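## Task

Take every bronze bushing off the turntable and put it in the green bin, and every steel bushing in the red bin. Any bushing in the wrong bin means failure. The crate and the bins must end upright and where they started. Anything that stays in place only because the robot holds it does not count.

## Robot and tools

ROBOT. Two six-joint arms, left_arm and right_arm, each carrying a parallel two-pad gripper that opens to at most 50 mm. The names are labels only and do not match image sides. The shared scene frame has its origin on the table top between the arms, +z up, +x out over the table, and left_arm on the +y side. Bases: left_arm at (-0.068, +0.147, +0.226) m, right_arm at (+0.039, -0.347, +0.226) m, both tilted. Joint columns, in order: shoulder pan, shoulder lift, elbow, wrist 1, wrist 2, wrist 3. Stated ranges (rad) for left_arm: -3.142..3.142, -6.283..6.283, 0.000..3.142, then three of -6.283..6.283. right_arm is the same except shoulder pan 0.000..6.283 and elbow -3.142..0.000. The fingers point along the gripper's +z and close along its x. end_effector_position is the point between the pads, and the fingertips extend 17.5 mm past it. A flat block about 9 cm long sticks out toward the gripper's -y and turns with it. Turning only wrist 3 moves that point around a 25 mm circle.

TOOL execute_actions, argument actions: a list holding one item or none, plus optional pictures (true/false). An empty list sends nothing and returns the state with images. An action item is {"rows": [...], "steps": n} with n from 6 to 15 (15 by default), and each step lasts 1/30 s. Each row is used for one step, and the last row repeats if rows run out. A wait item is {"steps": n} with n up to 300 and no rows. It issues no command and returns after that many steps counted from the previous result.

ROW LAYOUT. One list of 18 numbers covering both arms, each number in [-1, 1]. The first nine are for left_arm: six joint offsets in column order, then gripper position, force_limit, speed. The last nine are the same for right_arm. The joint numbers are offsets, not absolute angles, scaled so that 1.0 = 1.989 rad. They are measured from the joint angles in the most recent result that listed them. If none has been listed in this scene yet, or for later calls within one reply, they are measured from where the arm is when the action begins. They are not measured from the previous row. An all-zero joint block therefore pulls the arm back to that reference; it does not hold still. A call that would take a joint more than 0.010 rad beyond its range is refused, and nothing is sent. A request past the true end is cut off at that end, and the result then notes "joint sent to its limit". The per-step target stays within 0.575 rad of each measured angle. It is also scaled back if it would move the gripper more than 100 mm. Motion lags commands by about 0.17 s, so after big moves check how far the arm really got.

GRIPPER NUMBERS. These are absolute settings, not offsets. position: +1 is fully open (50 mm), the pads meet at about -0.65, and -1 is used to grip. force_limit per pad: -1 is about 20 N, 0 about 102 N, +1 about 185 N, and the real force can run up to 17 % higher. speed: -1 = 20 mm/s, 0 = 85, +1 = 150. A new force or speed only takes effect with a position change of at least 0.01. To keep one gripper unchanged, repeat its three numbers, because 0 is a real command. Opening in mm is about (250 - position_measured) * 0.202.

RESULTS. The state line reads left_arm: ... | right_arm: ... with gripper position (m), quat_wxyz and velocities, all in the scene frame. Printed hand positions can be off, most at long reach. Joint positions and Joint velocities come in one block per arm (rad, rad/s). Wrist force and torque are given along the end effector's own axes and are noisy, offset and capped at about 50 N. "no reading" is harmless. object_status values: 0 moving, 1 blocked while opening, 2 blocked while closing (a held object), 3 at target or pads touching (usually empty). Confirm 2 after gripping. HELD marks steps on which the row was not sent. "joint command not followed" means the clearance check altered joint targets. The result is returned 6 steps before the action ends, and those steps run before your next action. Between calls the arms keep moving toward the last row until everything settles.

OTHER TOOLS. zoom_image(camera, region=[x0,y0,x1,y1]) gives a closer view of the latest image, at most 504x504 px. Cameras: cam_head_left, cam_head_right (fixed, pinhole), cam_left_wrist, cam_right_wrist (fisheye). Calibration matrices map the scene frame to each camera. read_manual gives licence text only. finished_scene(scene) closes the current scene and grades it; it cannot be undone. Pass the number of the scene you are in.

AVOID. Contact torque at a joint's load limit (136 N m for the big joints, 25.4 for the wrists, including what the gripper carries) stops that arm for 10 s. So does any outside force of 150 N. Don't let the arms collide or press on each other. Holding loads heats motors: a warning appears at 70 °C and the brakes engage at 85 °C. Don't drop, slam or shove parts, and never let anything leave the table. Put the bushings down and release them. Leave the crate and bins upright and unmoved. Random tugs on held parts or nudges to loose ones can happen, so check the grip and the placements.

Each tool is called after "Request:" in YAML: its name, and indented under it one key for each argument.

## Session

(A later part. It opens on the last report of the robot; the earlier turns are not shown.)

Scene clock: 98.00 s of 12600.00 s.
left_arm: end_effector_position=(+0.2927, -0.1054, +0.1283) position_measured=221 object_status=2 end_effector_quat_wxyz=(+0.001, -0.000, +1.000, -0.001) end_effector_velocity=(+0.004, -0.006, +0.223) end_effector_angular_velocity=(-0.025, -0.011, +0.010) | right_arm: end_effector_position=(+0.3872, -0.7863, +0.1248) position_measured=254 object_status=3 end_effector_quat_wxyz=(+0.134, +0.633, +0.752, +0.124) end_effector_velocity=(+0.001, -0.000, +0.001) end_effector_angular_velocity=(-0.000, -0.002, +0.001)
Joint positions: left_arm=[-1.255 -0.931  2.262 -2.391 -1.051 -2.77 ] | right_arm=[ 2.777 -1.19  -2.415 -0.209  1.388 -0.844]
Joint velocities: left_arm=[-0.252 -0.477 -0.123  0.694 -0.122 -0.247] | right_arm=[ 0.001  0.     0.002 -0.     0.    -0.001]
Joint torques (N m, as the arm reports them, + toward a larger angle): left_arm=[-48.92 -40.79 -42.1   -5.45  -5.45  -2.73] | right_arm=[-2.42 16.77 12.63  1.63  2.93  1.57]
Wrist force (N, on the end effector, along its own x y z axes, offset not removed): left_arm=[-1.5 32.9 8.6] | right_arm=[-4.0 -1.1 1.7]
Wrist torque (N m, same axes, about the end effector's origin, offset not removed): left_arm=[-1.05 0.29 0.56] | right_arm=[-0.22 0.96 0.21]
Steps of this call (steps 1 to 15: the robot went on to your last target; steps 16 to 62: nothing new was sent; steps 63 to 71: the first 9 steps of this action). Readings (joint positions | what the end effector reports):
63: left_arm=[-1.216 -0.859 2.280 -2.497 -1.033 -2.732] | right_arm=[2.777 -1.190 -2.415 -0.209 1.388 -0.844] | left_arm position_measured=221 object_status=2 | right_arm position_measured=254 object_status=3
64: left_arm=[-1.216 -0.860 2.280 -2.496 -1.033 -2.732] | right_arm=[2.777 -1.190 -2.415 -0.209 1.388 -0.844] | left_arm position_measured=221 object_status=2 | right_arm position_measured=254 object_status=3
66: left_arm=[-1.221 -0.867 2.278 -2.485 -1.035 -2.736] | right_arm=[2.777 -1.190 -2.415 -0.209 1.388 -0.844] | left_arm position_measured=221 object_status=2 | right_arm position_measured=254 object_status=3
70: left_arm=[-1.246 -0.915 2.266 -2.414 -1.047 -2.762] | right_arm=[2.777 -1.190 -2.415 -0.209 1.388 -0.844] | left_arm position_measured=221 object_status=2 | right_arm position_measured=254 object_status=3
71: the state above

Request:
execute_actions:
  actions: []

Scene clock: 99.03 s of 12600.00 s.
left_arm: end_effector_position=(+0.2914, -0.1025, +0.1642) position_measured=221 object_status=2 end_effector_quat_wxyz=(+0.001, +0.000, +1.000, +0.000) end_effector_velocity=(+0.000, -0.000, +0.000) end_effector_angular_velocity=(-0.000, +0.000, +0.001) | right_arm: end_effector_position=(+0.3872, -0.7863, +0.1248) position_measured=254 object_status=3 end_effector_quat_wxyz=(+0.134, +0.633, +0.752, +0.124) end_effector_velocity=(+0.001, -0.001, +0.001) end_effector_angular_velocity=(-0.000, -0.002, -0.001)
Joint positions: left_arm=[-1.295 -1.01   2.242 -2.268 -1.071 -2.811] | right_arm=[ 2.777 -1.19  -2.415 -0.209  1.388 -0.844]
Joint velocities: left_arm=[ 0.    -0.    -0.001  0.    -0.    -0.   ] | right_arm=[ 0.    -0.     0.002  0.     0.     0.   ]
Joint torques (N m, as the arm reports them, + toward a larger angle): left_arm=[-34.31 -29.24 -30.34  -0.49  -2.15  -1.32] | right_arm=[-2.47 16.23 12.13  1.63  2.8   1.49]
Wrist force (N, on the end effector, along its own x y z axes, offset not removed): left_arm=[-1.1 -1.6 0.6] | right_arm=[-0.2 -3.3 -0.9]
Wrist torque (N m, same axes, about the end effector's origin, offset not removed): left_arm=[-0.28 0.20 0.02] | right_arm=[-0.45 0.13 0.22]
Kept back: nothing.
Steps of this call (steps 1 to 6: the last 6 steps of your previous action; steps 7 to 30: the robot went on to your last target; step 31: nothing new was sent). Readings (joint positions | what the end effector reports):
1: left_arm=[-1.263 -0.946 2.258 -2.367 -1.055 -2.778] | right_arm=[2.777 -1.190 -2.415 -0.209 1.388 -0.844] | left_arm position_measured=221 object_status=2 | right_arm position_measured=254 object_status=3
2: left_arm=[-1.270 -0.960 2.254 -2.347 -1.059 -2.785] | right_arm=[2.777 -1.190 -2.415 -0.209 1.388 -0.844] | left_arm position_measured=221 object_status=2 | right_arm position_measured=254 object_status=3
4: left_arm=[-1.280 -0.980 2.249 -2.316 -1.063 -2.796] | right_arm=[2.777 -1.190 -2.415 -0.209 1.388 -0.844] | left_arm position_measured=221 object_status=2 | right_arm position_measured=254 object_status=3
8: left_arm=[-1.290 -1.000 2.245 -2.285 -1.068 -2.806] | right_arm=[2.777 -1.190 -2.415 -0.209 1.388 -0.844] | left_arm position_measured=221 object_status=2 | right_arm position_measured=254 object_status=3
31: the state above
All arms were judged still, so your last target was given up. Only a new action makes them travel on or press farther. Fingers that are still opening or closing keep moving.
camera_calibration (this result's frames):
cam_left_wrist: T_world_to_cam=[[-0.998389, 0.0544942, -0.0158282, 0.303733], [0.0492293, 0.970492, 0.236053, 0.0548597], [0.0282247, 0.234893, -0.971611, 0.320927], [0, 0, 0, 1]] pos_world=[0.291484, -0.145176, 0.303675]
cam_right_wrist: T_world_to_cam=[[-0.195885, 0.979786, -0.0405898, 0.850497], [0.770676, 0.179409, 0.61145, -0.234369], [0.606373, 0.0884923, -0.790241, 0.0819952], [0, 0, 0, 1]] pos_world=[0.297502, -0.798514, 0.242622]

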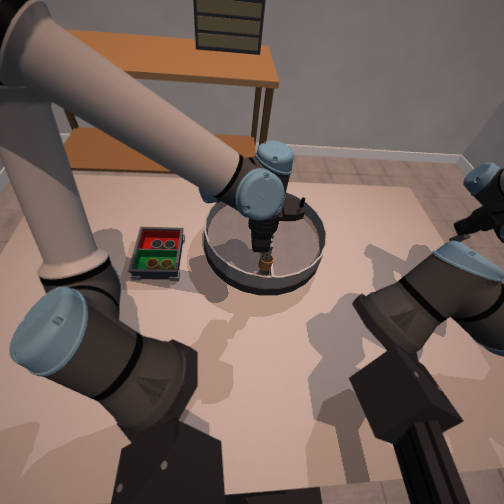

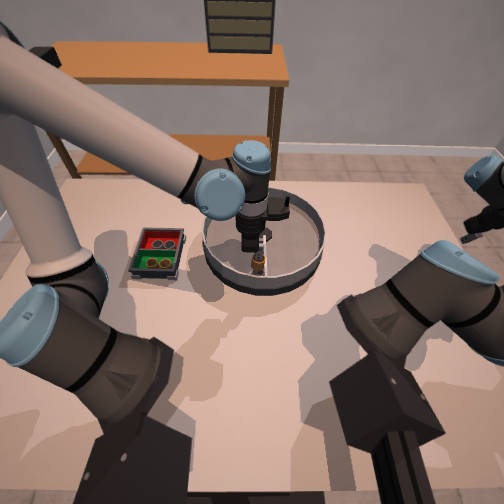

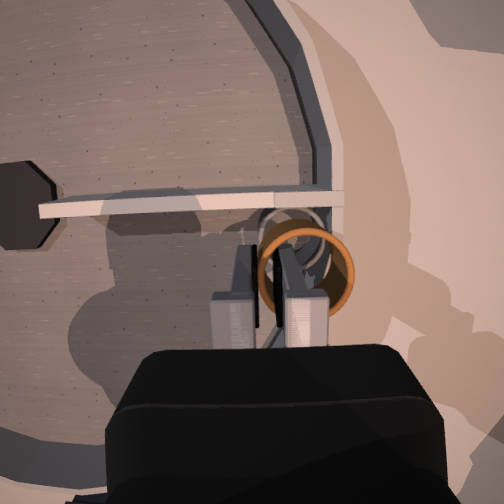

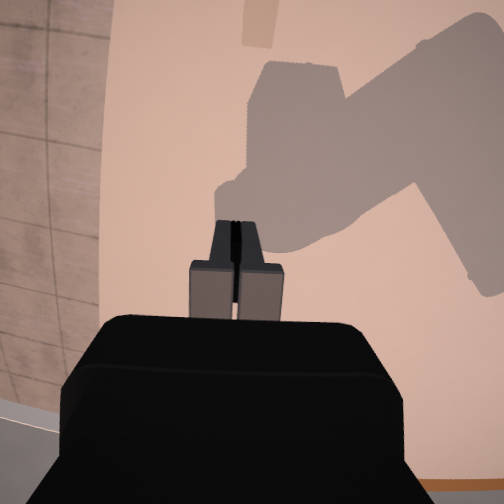

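Request:
execute_actions:
  actions:
    - {"rows":[[0.008,-0.009,0.001,0.002,0.002,0.009,-1,-0.5,-0.2,0,0,0,0,0,0,-1,0,0],[0.025,-0.029,0.0035,0.008,0.007,0.030,-1,-0.5,-0.2,0,0,0,0,0,0,-1,0,0],[0.050,-0.058,0.007,0.015,0.015,0.059,-1,-0.5,-0.2,0,0,0,0,0,0,-1,0,0],[0.082,-0.094,0.011,0.025,0.0245,0.097,-1,-0.5,-0.2,0,0,0,0,0,0,-1,0,0],[0.118,-0.136,0.016,0.036,0.035,0.139,-1,-0.5,-0.2,0,0,0,0,0,0,-1,0,0],[0.155,-0.178,0.0216,0.047,0.046,0.183,-1,-0.5,-0.2,0,0,0,0,0,0,-1,0,0],[0.192,-0.221,0.027,0.059,0.057,0.226,-1,-0.5,-0.2,0,0,0,0,0,0,-1,0,0],[0.229,-0.263,0.032,0.070,0.0685,0.270,-1,-0.5,-0.2,0,0,0,0,0,0,-1,0,0],[0.264,-0.303,0.037,0.081,0.079,0.311,-1,-0.5,-0.2,0,0,0,0,0,0,-1,0,0],[0.295,-0.339,0.041,0.090,0.088,0.348,-1,-0.5,-0.2,0,0,0,0,0,0,-1,0,0],[0.321,-0.369,0.0447,0.098,0.096,0.378,-1,-0.5,-0.2,0,0,0,0,0,0,-1,0,0],[0.340,-0.391,0.0474,0.104,0.102,0.401,-1,-0.5,-0.2,0,0,0,0,0,0,-1,0,0],[0.352,-0.405,0.049,0.1076,0.105,0.415,-1,-0.5,-0.2,0,0,0,0,0,0,-1,0,0],[0.3590,-0.4126,0.0500,0.1097,0.1074,0.4233,-1,-0.5,-0.2,0,0,0,0,0,0,-1,0,0]],"steps":15}

Request:
execute_actions:
  actions:
    - {"steps":40}
  pictures: true

Scene clock: 100.03 s of 12600.00 s.
left_arm: end_effector_position=(+0.3375, -0.0322, +0.1700) position_measured=221 object_status=2 end_effector_quat_wxyz=(-0.005, +0.005, +1.000, -0.013) end_effector_velocity=(+0.220, +0.414, +0.018) end_effector_angular_velocity=(-0.134, +0.040, -0.020) | right_arm: end_effector_position=(+0.3872, -0.7863, +0.1248) position_measured=254 object_status=3 end_effector_quat_wxyz=(+0.134, +0.633, +0.752, +0.124) end_effector_velocity=(+0.000, +0.000, -0.000) end_effector_angular_velocity=(-0.000, -0.000, +0.001)
Joint positions: left_arm=[-1.152 -1.174  2.263 -2.222 -1.026 -2.644] | right_arm=[ 2.777 -1.19  -2.415 -0.209  1.388 -0.844]
Joint velocities: left_arm=[ 0.782 -0.897  0.113  0.239  0.233  0.908] | right_arm=[ 0.    -0.    -0.     0.     0.    -0.001]
Joint torques (N m, as the arm reports them, + toward a larger angle): left_arm=[ -6.84 -36.16  -6.95   0.27   2.2    4.02] | right_arm=[-2.84 16.44 12.13  1.63  2.86  1.42]
Wrist force (N, on the end effector, along its own x y z axes, offset not removed): left_arm=[-3.0 -2.5 1.0] | right_arm=[-0.2 -2.9 0.6]
Wrist torque (N m, same axes, about the end effector's origin, offset not removed): left_arm=[-0.44 0.57 0.06] | right_arm=[-0.40 0.23 0.00]
Steps of this call (steps 1 to 21: nothing new was sent; steps 22 to 30: the first 9 steps of this action). Readings (joint positions | what the end effector reports):
22: left_arm=[-1.295 -1.011 2.242 -2.268 -1.071 -2.811] | right_arm=[2.777 -1.190 -2.415 -0.209 1.388 -0.844] | left_arm position_measured=221 object_status=2 | right_arm position_measured=254 object_status=3
23: left_arm=[-1.294 -1.012 2.242 -2.268 -1.070 -2.809] | right_arm=[2.777 -1.190 -2.415 -0.209 1.388 -0.844] | left_arm position_measured=221 object_status=2 | right_arm position_measured=254 object_status=3
25: left_arm=[-1.277 -1.032 2.245 -2.262 -1.065 -2.790] | right_arm=[2.777 -1.190 -2.415 -0.209 1.388 -0.844] | left_arm position_measured=221 object_status=2 | right_arm position_measured=254 object_status=3
29: left_arm=[-1.179 -1.143 2.260 -2.230 -1.033 -2.676] | right_arm=[2.777 -1.190 -2.415 -0.209 1.388 -0.844] | left_arm position_measured=221 object_status=2 | right_arm position_measured=254 object_status=3
30: the state above

Scene clock: 101.37 s of 12600.00 s.
left_arm: end_effector_position=(+0.3658, +0.3244, +0.1604) position_measured=221 object_status=2 end_effector_quat_wxyz=(+0.001, +0.000, +1.000, +0.000) end_effector_velocity=(-0.001, +0.002, -0.001) end_effector_angular_velocity=(+0.001, +0.001, -0.001) | right_arm: end_effector_position=(+0.3872, -0.7863, +0.1248) position_measured=254 object_status=3 end_effector_quat_wxyz=(+0.134, +0.633, +0.752, +0.124) end_effector_velocity=(+0.000, +0.000, -0.000) end_effector_angular_velocity=(-0.000, -0.000, +0.001)
Joint positions: left_arm=[-0.582 -1.83   2.342 -2.05  -0.857 -1.97 ] | right_arm=[ 2.777 -1.19  -2.415 -0.209  1.388 -0.844]
Joint velocities: left_arm=[ 0.003 -0.004  0.002  0.001  0.001  0.005] | right_arm=[ 0.    -0.001 -0.     0.001  0.    -0.   ]
Joint torques (N m, as the arm reports them, + toward a larger angle): left_arm=[ -0.12 -19.18  -7.42   0.02   1.45   1.29] | right_arm=[-3.01 16.6  12.33  1.79  2.87  1.37]
Wrist force (N, on the end effector, along its own x y z axes, offset not removed): left_arm=[-1.7 -1.2 1.2] | right_arm=[0.4 -2.4 3.0]
Wrist torque (N m, same axes, about the end effector's origin, offset not removed): left_arm=[-0.22 0.36 -0.01] | right_arm=[-0.51 0.12 -0.02]
Kept back: nothing.
Steps of this call (steps 1 to 6: the last 6 steps of your previous action; steps 7 to 40: the robot went on to your last target). Readings (joint positions | what the end effector reports):
1: left_arm=[-1.126 -1.204 2.267 -2.214 -1.018 -2.614] | right_arm=[2.777 -1.190 -2.415 -0.209 1.388 -0.844] | left_arm position_measured=221 object_status=2 | right_arm position_measured=254 object_status=3
2: left_arm=[-1.100 -1.233 2.271 -2.206 -1.010 -2.583] | right_arm=[2.777 -1.190 -2.415 -0.209 1.388 -0.844] | left_arm position_measured=221 object_status=2 | right_arm position_measured=254 object_status=3
4: left_arm=[-1.048 -1.292 2.278 -2.190 -0.994 -2.523] | right_arm=[2.777 -1.190 -2.415 -0.209 1.388 -0.844] | left_arm position_measured=221 object_status=2 | right_arm position_measured=254 object_status=3
8: left_arm=[-0.948 -1.408 2.292 -2.159 -0.964 -2.404] | right_arm=[2.777 -1.190 -2.415 -0.209 1.388 -0.844] | left_arm position_measured=221 object_status=2 | right_arm position_measured=254 object_status=3
40: the state above
camera_calibration (this result's frames):
cam_left_wrist: T_world_to_cam=[[-0.998392, 0.0544904, -0.0155989, 0.35456], [0.049294, 0.970612, 0.235548, -0.362172], [0.0279756, 0.234401, -0.971737, 0.215111], [0, 0, 0, 1]] pos_world=[0.365825, 0.281786, 0.299872]
cam_right_wrist: T_world_to_cam=[[-0.195885, 0.979786, -0.0405897, 0.850497], [0.770676, 0.179409, 0.61145, -0.234369], [0.606372, 0.0884924, -0.790241, 0.0819953], [0, 0, 0, 1]] pos_world=[0.297502, -0.798513, 0.242622]

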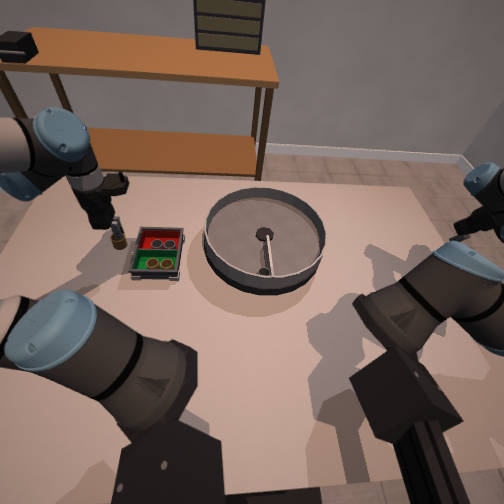

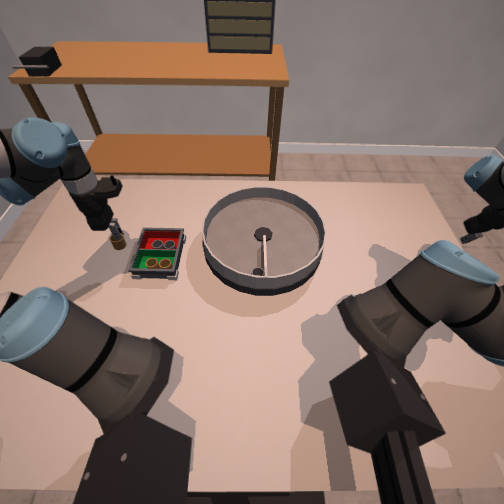

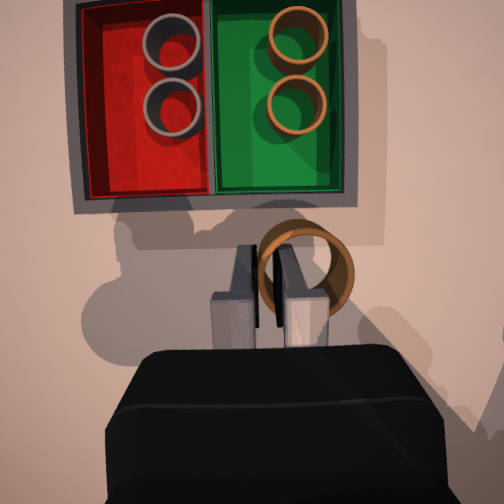

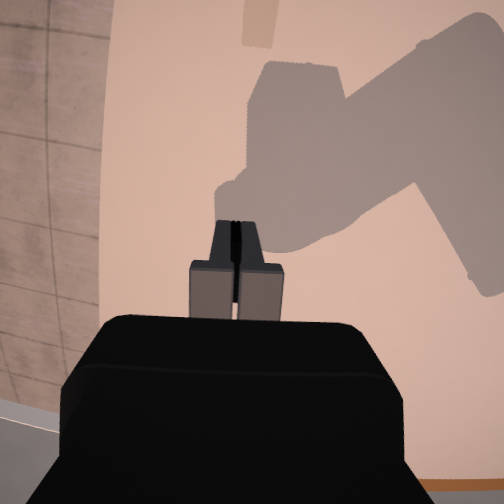

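Request:
zoom_image:
  camera: "cam_left_wrist"
  region: [60, 0, 370, 220]

Region (60, 0, 370, 220) of cam_left_wrist's 504x504 image, scaled by 1.626, with more detail than that image has; it fills the top 358 rows of this view, and the rest is white.

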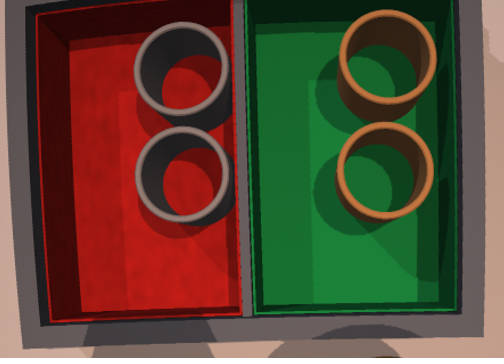

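Request:
zoom_image:
  camera: "cam_left_wrist"
  region: [200, 100, 360, 220]

Region (200, 100, 360, 220) of cam_left_wrist's 504x504 image, scaled by 3.150, with more detail than that image has; it fills the top 378 rows of this view, and the rest is white.

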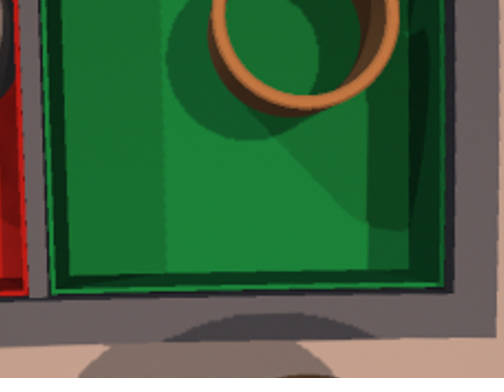

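Request:
execute_actions:
  actions:
    - {"rows":[[-0.010,0.009,0.0003,-0.001,-0.001,-0.014,-1,-0.5,-0.2,0,0,0,0,0,0,-1,0,0],[-0.024,0.022,0.0007,-0.002,-0.002,-0.032,-1,-0.5,-0.2,0,0,0,0,0,0,-1,0,0],[-0.036,0.033,0.001,-0.003,-0.0026,-0.047,-1,-0.5,-0.2,0,0,0,0,0,0,-1,0,0],[-0.0416,0.0379,0.0012,-0.0033,-0.0030,-0.0550,-1,-0.5,-0.2,0,0,0,0,0,0,-1,0,0],[-0.0416,0.0379,0.0012,-0.0033,-0.0030,-0.0550,-1,-0.5,-0.2,0,0,0,0,0,0,-1,0,0],[-0.038,0.043,0.003,-0.013,-0.0028,-0.050,-1,-0.5,-0.2,0,0,0,0,0,0,-1,0,0],[-0.032,0.051,0.006,-0.030,-0.0025,-0.042,-1,-0.5,-0.2,0,0,0,0,0,0,-1,0,0],[-0.024,0.062,0.010,-0.052,-0.002,-0.032,-1,-0.5,-0.2,0,0,0,0,0,0,-1,0,0],[-0.015,0.074,0.0145,-0.077,-0.0017,-0.020,-1,-0.5,-0.2,0,0,0,0,0,0,-1,0,0],[-0.006,0.087,0.019,-0.102,-0.0012,-0.008,-1,-0.5,-0.2,0,0,0,0,0,0,-1,0,0],[0.003,0.099,0.023,-0.126,-0.0008,0.004,-1,-0.5,-0.2,0,0,0,0,0,0,-1,0,0],[0.011,0.110,0.0267,-0.148,-0.0004,0.015,-1,-0.5,-0.2,0,0,0,0,0,0,-1,0,0],[0.018,0.119,0.0295,-0.165,0,0.023,-1,-0.5,-0.2,0,0,0,0,0,0,-1,0,0],[0.0218,0.125,0.0313,-0.1755,0.0001,0.0285,-1,-0.5,-0.2,0,0,0,0,0,0,-1,0,0],[0.0232,0.1274,0.0321,-0.1797,0.0002,0.0306,-1,-0.5,-0.2,0,0,0,0,0,0,-1,0,0]]}

Request:
execute_actions:
  actions:
    - {"steps":22}
  pictures: true

Scene clock: 106.90 s of 12600.00 s.
left_arm: end_effector_position=(+0.3726, +0.2892, +0.1558) position_measured=221 object_status=2 end_effector_quat_wxyz=(+0.000, +0.001, +1.000, -0.000) end_effector_velocity=(+0.012, -0.089, -0.095) end_effector_angular_velocity=(+0.013, +0.029, -0.013) | right_arm: end_effector_position=(+0.3872, -0.7863, +0.1248) position_measured=254 object_status=3 end_effector_quat_wxyz=(+0.134, +0.633, +0.752, +0.124) end_effector_velocity=(+0.000, -0.000, +0.000) end_effector_angular_velocity=(-0.000, -0.001, +0.000)
Joint positions: left_arm=[-0.637 -1.762  2.348 -2.075 -0.861 -2.043] | right_arm=[ 2.777 -1.19  -2.415 -0.209  1.388 -0.844]
Joint velocities: left_arm=[ 0.016  0.366  0.096 -0.434 -0.     0.007] | right_arm=[-0.     0.001  0.001  0.     0.001 -0.001]
Joint torques (N m, as the arm reports them, + toward a larger angle): left_arm=[ 6.71 12.64 -2.79 -6.23 -2.23  1.83] | right_arm=[-2.81 16.42 12.24  1.61  2.88  1.54]
Wrist force (N, on the end effector, along its own x y z axes, offset not removed): left_arm=[-1.4 -2.3 -1.6] | right_arm=[-1.8 0.0 2.2]
Wrist torque (N m, same axes, about the end effector's origin, offset not removed): left_arm=[-0.37 0.33 -0.01] | right_arm=[-0.04 0.35 0.04]
Steps of this call (steps 1 to 15: the robot went on to your last target; steps 16 to 157: nothing new was sent; steps 158 to 166: the first 9 steps of this action). Readings (joint positions | what the end effector reports):
158: left_arm=[-0.582 -1.831 2.342 -2.050 -0.857 -1.969] | right_arm=[2.777 -1.190 -2.415 -0.209 1.388 -0.844] | left_arm position_measured=221 object_status=2 | right_arm position_measured=254 object_status=3
159: left_arm=[-0.584 -1.829 2.342 -2.050 -0.857 -1.972] | right_arm=[2.777 -1.190 -2.415 -0.209 1.388 -0.844] | left_arm position_measured=221 object_status=2 | right_arm position_measured=254 object_status=3
161: left_arm=[-0.599 -1.815 2.342 -2.051 -0.858 -1.992] | right_arm=[2.777 -1.190 -2.415 -0.209 1.388 -0.844] | left_arm position_measured=221 object_status=2 | right_arm position_measured=254 object_status=3
165: left_arm=[-0.636 -1.773 2.345 -2.063 -0.861 -2.041] | right_arm=[2.777 -1.190 -2.415 -0.209 1.388 -0.844] | left_arm position_measured=221 object_status=2 | right_arm position_measured=254 object_status=3
166: the state above

Scene clock: 107.63 s of 12600.00 s.
left_arm: end_effector_position=(+0.3744, +0.2789, +0.0910) position_measured=221 object_status=2 end_effector_quat_wxyz=(+0.001, +0.000, +1.000, -0.000) end_effector_velocity=(+0.000, -0.000, -0.003) end_effector_angular_velocity=(-0.000, -0.001, -0.001) | right_arm: end_effector_position=(+0.3872, -0.7863, +0.1248) position_measured=254 object_status=3 end_effector_quat_wxyz=(+0.134, +0.633, +0.752, +0.124) end_effector_velocity=(+0.000, -0.001, +0.001) end_effector_angular_velocity=(-0.001, -0.001, -0.001)
Joint positions: left_arm=[-0.537 -1.578  2.405 -2.405 -0.857 -1.91 ] | right_arm=[ 2.777 -1.19  -2.415 -0.209  1.388 -0.844]
Joint velocities: left_arm=[ 0.006  0.01   0.003 -0.019  0.     0.009] | right_arm=[-0.001  0.     0.002 -0.     0.    -0.001]
Joint torques (N m, as the arm reports them, + toward a larger angle): left_arm=[-4.29 -2.46 -5.   -4.21  1.41  1.42] | right_arm=[-2.68 16.78 12.16  1.89  2.99  1.5 ]
Wrist force (N, on the end effector, along its own x y z axes, offset not removed): left_arm=[-1.6 -2.0 1.1] | right_arm=[3.6 -4.0 -0.8]
Wrist torque (N m, same axes, about the end effector's origin, offset not removed): left_arm=[-0.33 0.28 -0.08] | right_arm=[-0.56 -0.57 -0.07]
Kept back: nothing.
Steps of this call (steps 1 to 6: the last 6 steps of your previous action; steps 7 to 22: the robot went on to your last target). Readings (joint positions | what the end effector reports):
1: left_arm=[-0.635 -1.748 2.351 -2.093 -0.861 -2.040] | right_arm=[2.777 -1.190 -2.415 -0.209 1.388 -0.844] | left_arm position_measured=221 object_status=2 | right_arm position_measured=254 object_status=3
2: left_arm=[-0.629 -1.733 2.356 -2.117 -0.861 -2.032] | right_arm=[2.777 -1.190 -2.415 -0.209 1.388 -0.844] | left_arm position_measured=221 object_status=2 | right_arm position_measured=254 object_status=3
4: left_arm=[-0.609 -1.696 2.368 -2.180 -0.860 -2.007] | right_arm=[2.777 -1.190 -2.415 -0.209 1.388 -0.844] | left_arm position_measured=221 object_status=2 | right_arm position_measured=254 object_status=3
8: left_arm=[-0.566 -1.626 2.390 -2.312 -0.858 -1.950] | right_arm=[2.777 -1.190 -2.415 -0.209 1.388 -0.844] | left_arm position_measured=221 object_status=2 | right_arm position_measured=254 object_status=3
22: the state above
camera_calibration (this result's frames):
cam_left_wrist: T_world_to_cam=[[-0.998407, 0.0542313, -0.0155999, 0.36472], [0.0490472, 0.97067, 0.23536, -0.301948], [0.0279062, 0.23422, -0.971783, 0.158189], [0, 0, 0, 1]] pos_world=[0.374534, 0.236262, 0.230482]
cam_right_wrist: T_world_to_cam=[[-0.195885, 0.979786, -0.0405897, 0.850497], [0.770676, 0.179409, 0.61145, -0.234369], [0.606372, 0.0884924, -0.790242, 0.0819954], [0, 0, 0, 1]] pos_world=[0.297502, -0.798513, 0.242622]

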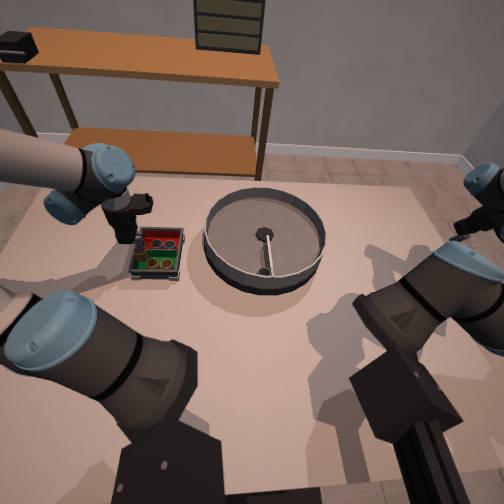

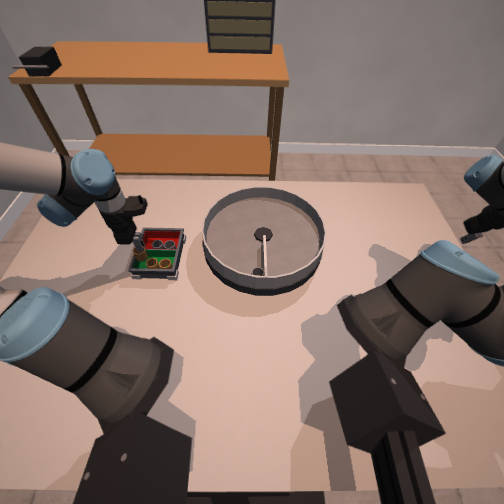

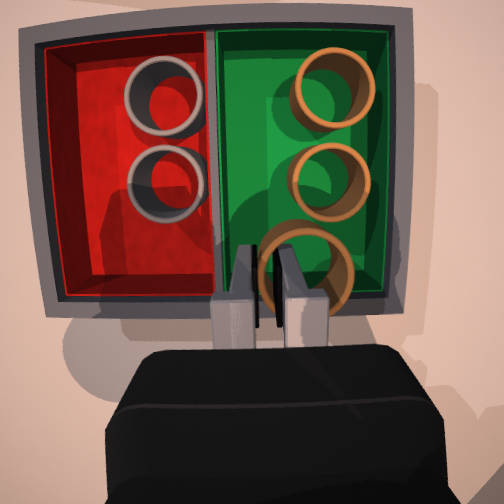

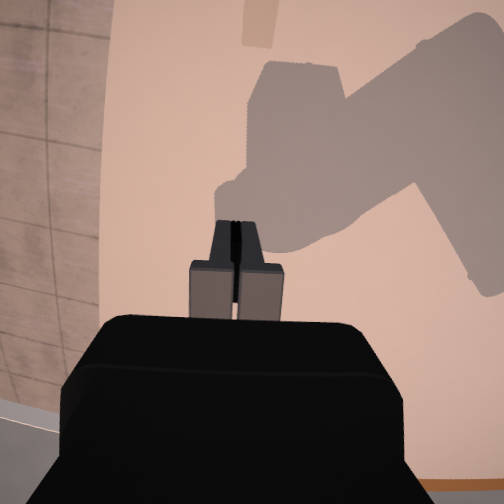

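Request:
execute_actions:
  actions:
    - {"rows":[[0.0003,0.0003,0.0013,-0.002,0,0.0003,-1,-0.5,-0.2,0,0,0,0,0,0,-1,0,0],[0.0012,0.002,0.0018,-0.0045,0,0.0015,-1,-0.5,-0.2,0,0,0,0,0,0,-1,0,0],[0.0025,0.004,0.0021,-0.008,0,0.003,-1,-0.5,-0.2,0,0,0,0,0,0,-1,0,0],[0.004,0.0065,0.0025,-0.012,0,0.005,-1,-0.5,-0.2,0,0,0,0,0,0,-1,0,0],[0.0055,0.009,0.0029,-0.016,0,0.007,-1,-0.5,-0.2,0,0,0,0,0,0,-1,0,0],[0.007,0.0115,0.0033,-0.020,0,0.009,-1,-0.5,-0.2,0,0,0,0,0,0,-1,0,0],[0.0085,0.014,0.0037,-0.0245,0,0.011,-1,-0.5,-0.2,0,0,0,0,0,0,-1,0,0],[0.010,0.0165,0.0041,-0.029,-0.0001,0.013,-1,-0.5,-0.2,0,0,0,0,0,0,-1,0,0],[0.0115,0.019,0.0045,-0.033,-0.0001,0.015,-1,-0.5,-0.2,0,0,0,0,0,0,-1,0,0],[0.013,0.021,0.0048,-0.037,-0.0002,0.017,-1,-0.5,-0.2,0,0,0,0,0,0,-1,0,0],[0.014,0.023,0.0051,-0.040,-0.0002,0.018,-1,-0.5,-0.2,0,0,0,0,0,0,-1,0,0],[0.0147,0.0240,0.0053,-0.0417,-0.0002,0.0191,-1,-0.5,-0.2,0,0,0,0,0,0,-1,0,0]],"steps":15}

Request:
execute_actions:
  actions:
    - {"steps":16}
  pictures: true

Scene clock: 109.03 s of 12600.00 s.
left_arm: end_effector_position=(+0.3734, +0.2788, +0.0848) position_measured=221 object_status=2 end_effector_quat_wxyz=(+0.001, +0.000, +1.000, +0.000) end_effector_velocity=(-0.002, -0.000, -0.039) end_effector_angular_velocity=(+0.002, +0.001, -0.002) | right_arm: end_effector_position=(+0.3872, -0.7863, +0.1248) position_measured=254 object_status=3 end_effector_quat_wxyz=(+0.134, +0.633, +0.752, +0.124) end_effector_velocity=(-0.000, -0.000, -0.000) end_effector_angular_velocity=(-0.001, +0.001, +0.001)
Joint positions: left_arm=[-0.527 -1.562  2.41  -2.435 -0.857 -1.897] | right_arm=[ 2.777 -1.19  -2.415 -0.209  1.388 -0.844]
Joint velocities: left_arm=[ 0.069  0.116  0.022 -0.195 -0.     0.091] | right_arm=[-0.    -0.001  0.    -0.    -0.    -0.001]
Joint torques (N m, as the arm reports them, + toward a larger angle): left_arm=[-2.83 -1.99 -5.85 -4.82  0.26  1.66] | right_arm=[-2.73 16.4  12.53  1.77  2.95  1.63]
Wrist force (N, on the end effector, along its own x y z axes, offset not removed): left_arm=[-1.2 -1.1 0.5] | right_arm=[0.3 -3.2 -1.0]
Wrist torque (N m, same axes, about the end effector's origin, offset not removed): left_arm=[-0.23 0.32 -0.09] | right_arm=[-0.66 0.24 0.06]
Steps of this call (steps 1 to 30: the robot went on to your last target; steps 31 to 33: nothing new was sent; steps 34 to 42: the first 9 steps of this action). Readings (joint positions | what the end effector reports):
34: left_arm=[-0.536 -1.577 2.405 -2.408 -0.857 -1.909] | right_arm=[2.777 -1.190 -2.415 -0.209 1.388 -0.844] | left_arm position_measured=221 object_status=2 | right_arm position_measured=254 object_status=3
35: left_arm=[-0.536 -1.577 2.406 -2.408 -0.857 -1.909] | right_arm=[2.777 -1.190 -2.415 -0.209 1.388 -0.844] | left_arm position_measured=221 object_status=2 | right_arm position_measured=254 object_status=3
37: left_arm=[-0.535 -1.576 2.407 -2.410 -0.857 -1.908] | right_arm=[2.777 -1.190 -2.415 -0.209 1.388 -0.844] | left_arm position_measured=221 object_status=2 | right_arm position_measured=254 object_status=3
41: left_arm=[-0.529 -1.566 2.409 -2.428 -0.857 -1.900] | right_arm=[2.777 -1.190 -2.415 -0.209 1.388 -0.844] | left_arm position_measured=221 object_status=2 | right_arm position_measured=254 object_status=3
42: the state above

Scene clock: 109.57 s of 12600.00 s.
left_arm: end_effector_position=(+0.3731, +0.2790, +0.0745) position_measured=221 object_status=2 end_effector_quat_wxyz=(+0.001, -0.000, +1.000, +0.000) end_effector_velocity=(+0.000, -0.000, -0.001) end_effector_angular_velocity=(-0.000, -0.001, +0.000) | right_arm: end_effector_position=(+0.3872, -0.7863, +0.1248) position_measured=254 object_status=3 end_effector_quat_wxyz=(+0.134, +0.633, +0.752, +0.124) end_effector_velocity=(+0.000, +0.000, -0.000) end_effector_angular_velocity=(+0.000, +0.000, -0.000)
Joint positions: left_arm=[-0.508 -1.531  2.415 -2.487 -0.857 -1.873] | right_arm=[ 2.777 -1.19  -2.415 -0.209  1.388 -0.844]
Joint velocities: left_arm=[ 0.002  0.005  0.001 -0.009 -0.     0.004] | right_arm=[ 0.    -0.001  0.     0.    -0.     0.001]
Joint torques (N m, as the arm reports them, + toward a larger angle): left_arm=[-3.66 -4.15 -3.15 -4.39 -2.29  1.46] | right_arm=[-2.26 15.9  12.24  1.76  3.08  1.45]
Wrist force (N, on the end effector, along its own x y z axes, offset not removed): left_arm=[-2.0 -1.6 2.1] | right_arm=[2.8 -3.1 5.4]
Wrist torque (N m, same axes, about the end effector's origin, offset not removed): left_arm=[-0.28 0.42 0.01] | right_arm=[-0.45 -0.45 -0.04]
Kept back: nothing.
Steps of this call (steps 1 to 6: the last 6 steps of your previous action; steps 7 to 16: the robot went on to your last target). Readings (joint positions | what the end effector reports):
1: left_arm=[-0.524 -1.558 2.411 -2.441 -0.857 -1.894] | right_arm=[2.777 -1.190 -2.415 -0.209 1.388 -0.844] | left_arm position_measured=221 object_status=2 | right_arm position_measured=254 object_status=3
2: left_arm=[-0.522 -1.554 2.412 -2.449 -0.857 -1.891] | right_arm=[2.777 -1.190 -2.415 -0.209 1.388 -0.844] | left_arm position_measured=221 object_status=2 | right_arm position_measured=254 object_status=3
4: left_arm=[-0.517 -1.546 2.413 -2.462 -0.857 -1.884] | right_arm=[2.777 -1.190 -2.415 -0.209 1.388 -0.844] | left_arm position_measured=221 object_status=2 | right_arm position_measured=254 object_status=3
8: left_arm=[-0.511 -1.536 2.415 -2.479 -0.857 -1.876] | right_arm=[2.777 -1.190 -2.415 -0.209 1.388 -0.844] | left_arm position_measured=221 object_status=2 | right_arm position_measured=254 object_status=3
16: the state above
camera_calibration (this result's frames):
cam_left_wrist: T_world_to_cam=[[-0.998426, 0.0539888, -0.0151631, 0.363204], [0.0489054, 0.970604, 0.235661, -0.298068], [0.0274404, 0.234548, -0.971717, 0.142302], [0, 0, 0, 1]] pos_world=[0.373305, 0.23632, 0.214028]
cam_right_wrist: T_world_to_cam=[[-0.195885, 0.979786, -0.0405898, 0.850497], [0.770676, 0.179409, 0.61145, -0.234369], [0.606372, 0.0884923, -0.790241, 0.0819953], [0, 0, 0, 1]] pos_world=[0.297502, -0.798513, 0.242622]

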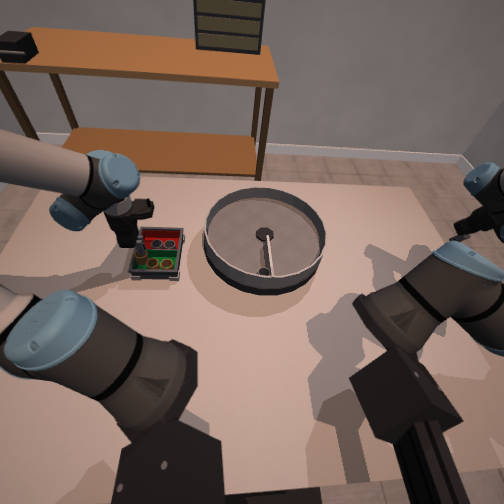

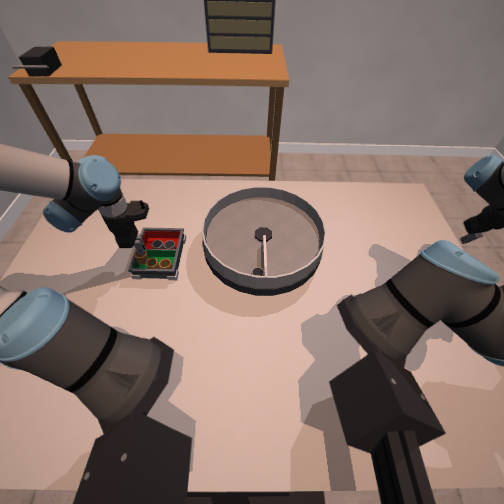

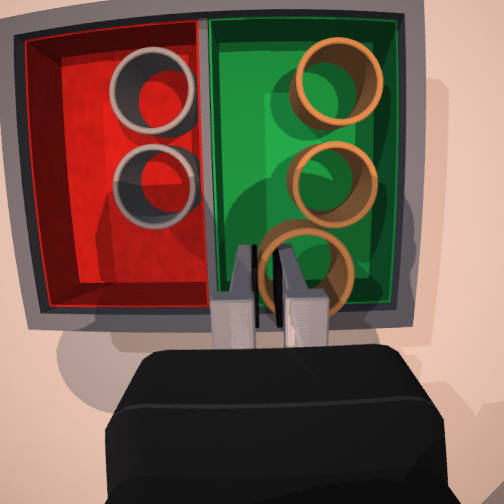

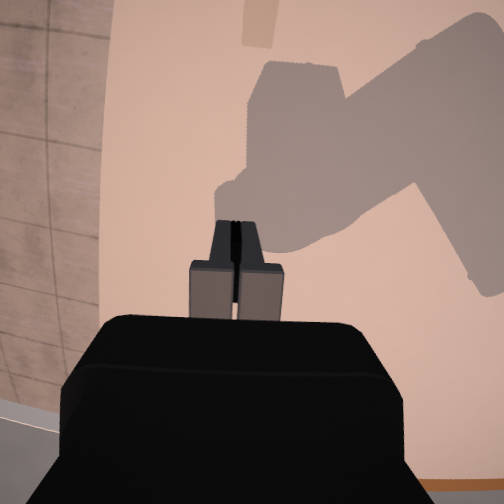

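Request:
execute_actions:
  actions:
    - {"rows":[[0.001,0.002,0.0003,-0.003,0,0.0015,-1,-0.5,-0.2,0,0,0,0,0,0,-1,0,0],[0.0025,0.0045,0.0005,-0.007,-0.0001,0.0033,-1,-0.5,-0.2,0,0,0,0,0,0,-1,0,0],[0.0043,0.0077,0.0007,-0.012,-0.0002,0.0057,-1,-0.5,-0.2,0,0,0,0,0,0,-1,0,0],[0.0062,0.011,0.001,-0.0173,-0.0004,0.0083,-1,-0.5,-0.2,0,0,0,0,0,0,-1,0,0],[0.0082,0.0147,0.0012,-0.023,-0.0005,0.011,-1,-0.5,-0.2,0,0,0,0,0,0,-1,0,0],[0.0102,0.0183,0.0015,-0.0285,-0.0006,0.0136,-1,-0.5,-0.2,0,0,0,0,0,0,-1,0,0],[0.0122,0.022,0.0018,-0.034,-0.0007,0.0163,-1,-0.5,-0.2,0,0,0,0,0,0,-1,0,0],[0.0142,0.0255,0.0021,-0.0397,-0.0008,0.019,-1,-0.5,-0.2,0,0,0,0,0,0,-1,0,0],[0.016,0.029,0.0024,-0.045,-0.0009,0.0215,-1,-0.5,-0.2,0,0,0,0,0,0,-1,0,0],[0.0177,0.032,0.0026,-0.0495,-0.001,0.0237,-1,-0.5,-0.2,0,0,0,0,0,0,-1,0,0],[0.019,0.0343,0.0028,-0.053,-0.0011,0.0254,-1,-0.5,-0.2,0,0,0,0,0,0,-1,0,0],[0.0198,0.0357,0.0029,-0.0554,-0.0012,0.0265,-1,-0.5,-0.2,0,0,0,0,0,0,-1,0,0],[0.0202,0.0364,0.0030,-0.0565,-0.0012,0.0270,-1,-0.5,-0.2,0,0,0,0,0,0,-1,0,0]],"steps":15}

Request:
execute_actions:
  actions:
    - {"steps":16}
  pictures: true

Scene clock: 110.57 s of 12600.00 s.
left_arm: end_effector_position=(+0.3731, +0.2788, +0.0661) position_measured=221 object_status=2 end_effector_quat_wxyz=(+0.000, +0.000, +1.000, +0.000) end_effector_velocity=(-0.001, -0.000, -0.055) end_effector_angular_velocity=(+0.000, +0.005, -0.002) | right_arm: end_effector_position=(+0.3872, -0.7863, +0.1248) position_measured=254 object_status=3 end_effector_quat_wxyz=(+0.134, +0.633, +0.752, +0.124) end_effector_velocity=(-0.000, -0.000, -0.000) end_effector_angular_velocity=(-0.001, +0.001, +0.000)
Joint positions: left_arm=[-0.493 -1.505  2.418 -2.528 -0.858 -1.853] | right_arm=[ 2.777 -1.19  -2.415 -0.209  1.388 -0.844]
Joint velocities: left_arm=[ 0.097  0.172  0.013 -0.263 -0.005  0.126] | right_arm=[-0.    -0.001  0.     0.    -0.001 -0.001]
Joint torques (N m, as the arm reports them, + toward a larger angle): left_arm=[-2.03 -2.77 -1.63 -4.9  -2.47  2.  ] | right_arm=[-2.41 16.61 12.    1.66  2.87  1.47]
Wrist force (N, on the end effector, along its own x y z axes, offset not removed): left_arm=[-1.3 -0.5 1.5] | right_arm=[0.4 -4.8 -1.4]
Wrist torque (N m, same axes, about the end effector's origin, offset not removed): left_arm=[-0.15 0.23 0.01] | right_arm=[-0.80 -0.07 0.22]
Steps of this call (steps 1 to 15: the robot went on to your last target; steps 16 to 21: nothing new was sent; steps 22 to 30: the first 9 steps of this action). Readings (joint positions | what the end effector reports):
22: left_arm=[-0.507 -1.531 2.416 -2.488 -0.857 -1.872] | right_arm=[2.777 -1.190 -2.415 -0.209 1.388 -0.844] | left_arm position_measured=221 object_status=2 | right_arm position_measured=254 object_status=3
23: left_arm=[-0.507 -1.530 2.416 -2.489 -0.857 -1.872] | right_arm=[2.777 -1.190 -2.415 -0.209 1.388 -0.844] | left_arm position_measured=221 object_status=2 | right_arm position_measured=254 object_status=3
25: left_arm=[-0.505 -1.527 2.416 -2.493 -0.857 -1.869] | right_arm=[2.777 -1.190 -2.415 -0.209 1.388 -0.844] | left_arm position_measured=221 object_status=2 | right_arm position_measured=254 object_status=3
29: left_arm=[-0.496 -1.510 2.417 -2.519 -0.858 -1.857] | right_arm=[2.777 -1.190 -2.415 -0.209 1.388 -0.844] | left_arm position_measured=221 object_status=2 | right_arm position_measured=254 object_status=3
30: the state above

Scene clock: 111.10 s of 12600.00 s.
left_arm: end_effector_position=(+0.3727, +0.2787, +0.0520) position_measured=221 object_status=2 end_effector_quat_wxyz=(+0.000, +0.001, +1.000, -0.000) end_effector_velocity=(+0.002, -0.000, -0.002) end_effector_angular_velocity=(-0.001, -0.002, +0.002) | right_arm: end_effector_position=(+0.3872, -0.7863, +0.1248) position_measured=254 object_status=3 end_effector_quat_wxyz=(+0.134, +0.633, +0.752, +0.124) end_effector_velocity=(-0.000, -0.000, -0.000) end_effector_angular_velocity=(-0.000, +0.001, -0.001)
Joint positions: left_arm=[-0.468 -1.46   2.421 -2.598 -0.859 -1.82 ] | right_arm=[ 2.777 -1.19  -2.415 -0.209  1.388 -0.844]
Joint velocities: left_arm=[ 0.004  0.008 -0.002 -0.013 -0.     0.005] | right_arm=[-0.    -0.     0.    -0.001 -0.001  0.001]
Joint torques (N m, as the arm reports them, + toward a larger angle): left_arm=[-6.27 -7.03 -1.09 -4.34 -2.31  1.55] | right_arm=[-2.87 16.62 11.97  1.71  2.94  1.57]
Wrist force (N, on the end effector, along its own x y z axes, offset not removed): left_arm=[-1.0 -0.9 0.7] | right_arm=[2.3 -3.5 1.5]
Wrist torque (N m, same axes, about the end effector's origin, offset not removed): left_arm=[-0.27 0.20 -0.04] | right_arm=[-0.46 -0.25 0.19]
Kept back: nothing.
Steps of this call (steps 1 to 6: the last 6 steps of your previous action; steps 7 to 16: the robot went on to your last target). Readings (joint positions | what the end effector reports):
1: left_arm=[-0.490 -1.499 2.418 -2.537 -0.858 -1.848] | right_arm=[2.777 -1.190 -2.415 -0.209 1.388 -0.844] | left_arm position_measured=221 object_status=2 | right_arm position_measured=254 object_status=3
2: left_arm=[-0.486 -1.493 2.419 -2.547 -0.858 -1.844] | right_arm=[2.777 -1.190 -2.415 -0.209 1.388 -0.844] | left_arm position_measured=221 object_status=2 | right_arm position_measured=254 object_status=3
4: left_arm=[-0.480 -1.481 2.420 -2.564 -0.859 -1.835] | right_arm=[2.777 -1.190 -2.415 -0.209 1.388 -0.844] | left_arm position_measured=221 object_status=2 | right_arm position_measured=254 object_status=3
8: left_arm=[-0.472 -1.467 2.421 -2.586 -0.859 -1.825] | right_arm=[2.777 -1.190 -2.415 -0.209 1.388 -0.844] | left_arm position_measured=221 object_status=2 | right_arm position_measured=254 object_status=3
16: the state above
camera_calibration (this result's frames):
cam_left_wrist: T_world_to_cam=[[-0.998376, 0.0550781, -0.0145811, 0.362111], [0.0501089, 0.970613, 0.235372, -0.292924], [0.0271165, 0.234259, -0.971796, 0.120654], [0, 0, 0, 1]] pos_world=[0.372929, 0.236107, 0.191477]
cam_right_wrist: T_world_to_cam=[[-0.195885, 0.979786, -0.0405898, 0.850497], [0.770676, 0.179409, 0.61145, -0.234369], [0.606372, 0.0884924, -0.790242, 0.0819953], [0, 0, 0, 1]] pos_world=[0.297502, -0.798513, 0.242622]

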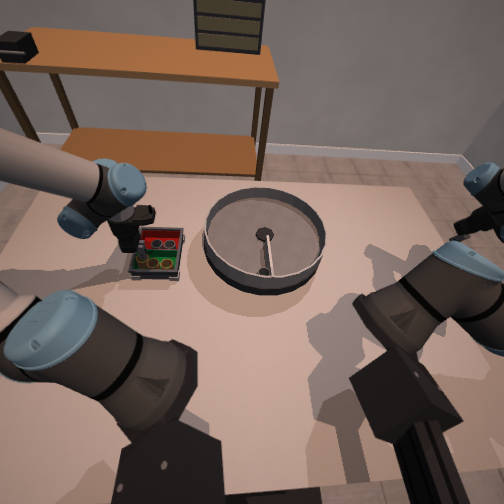

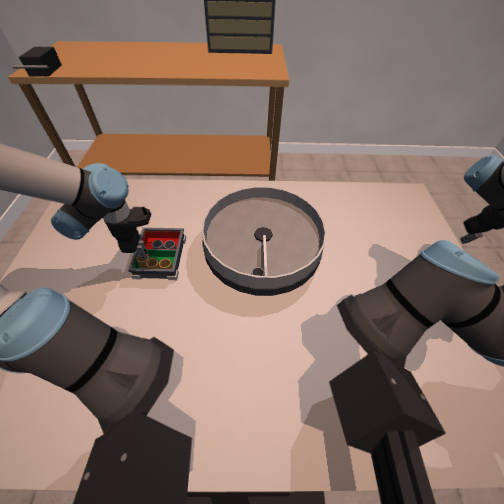

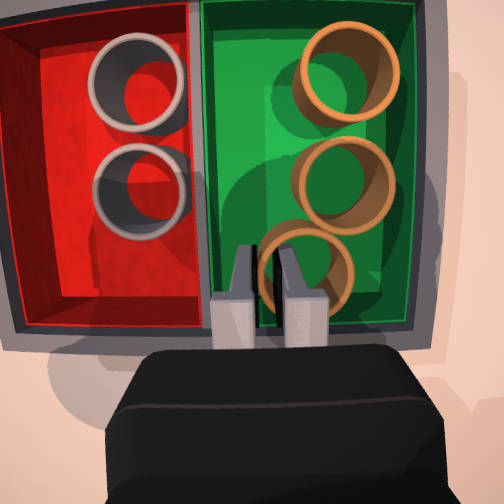

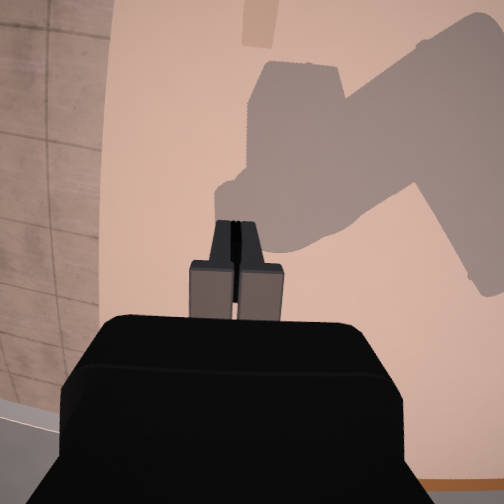

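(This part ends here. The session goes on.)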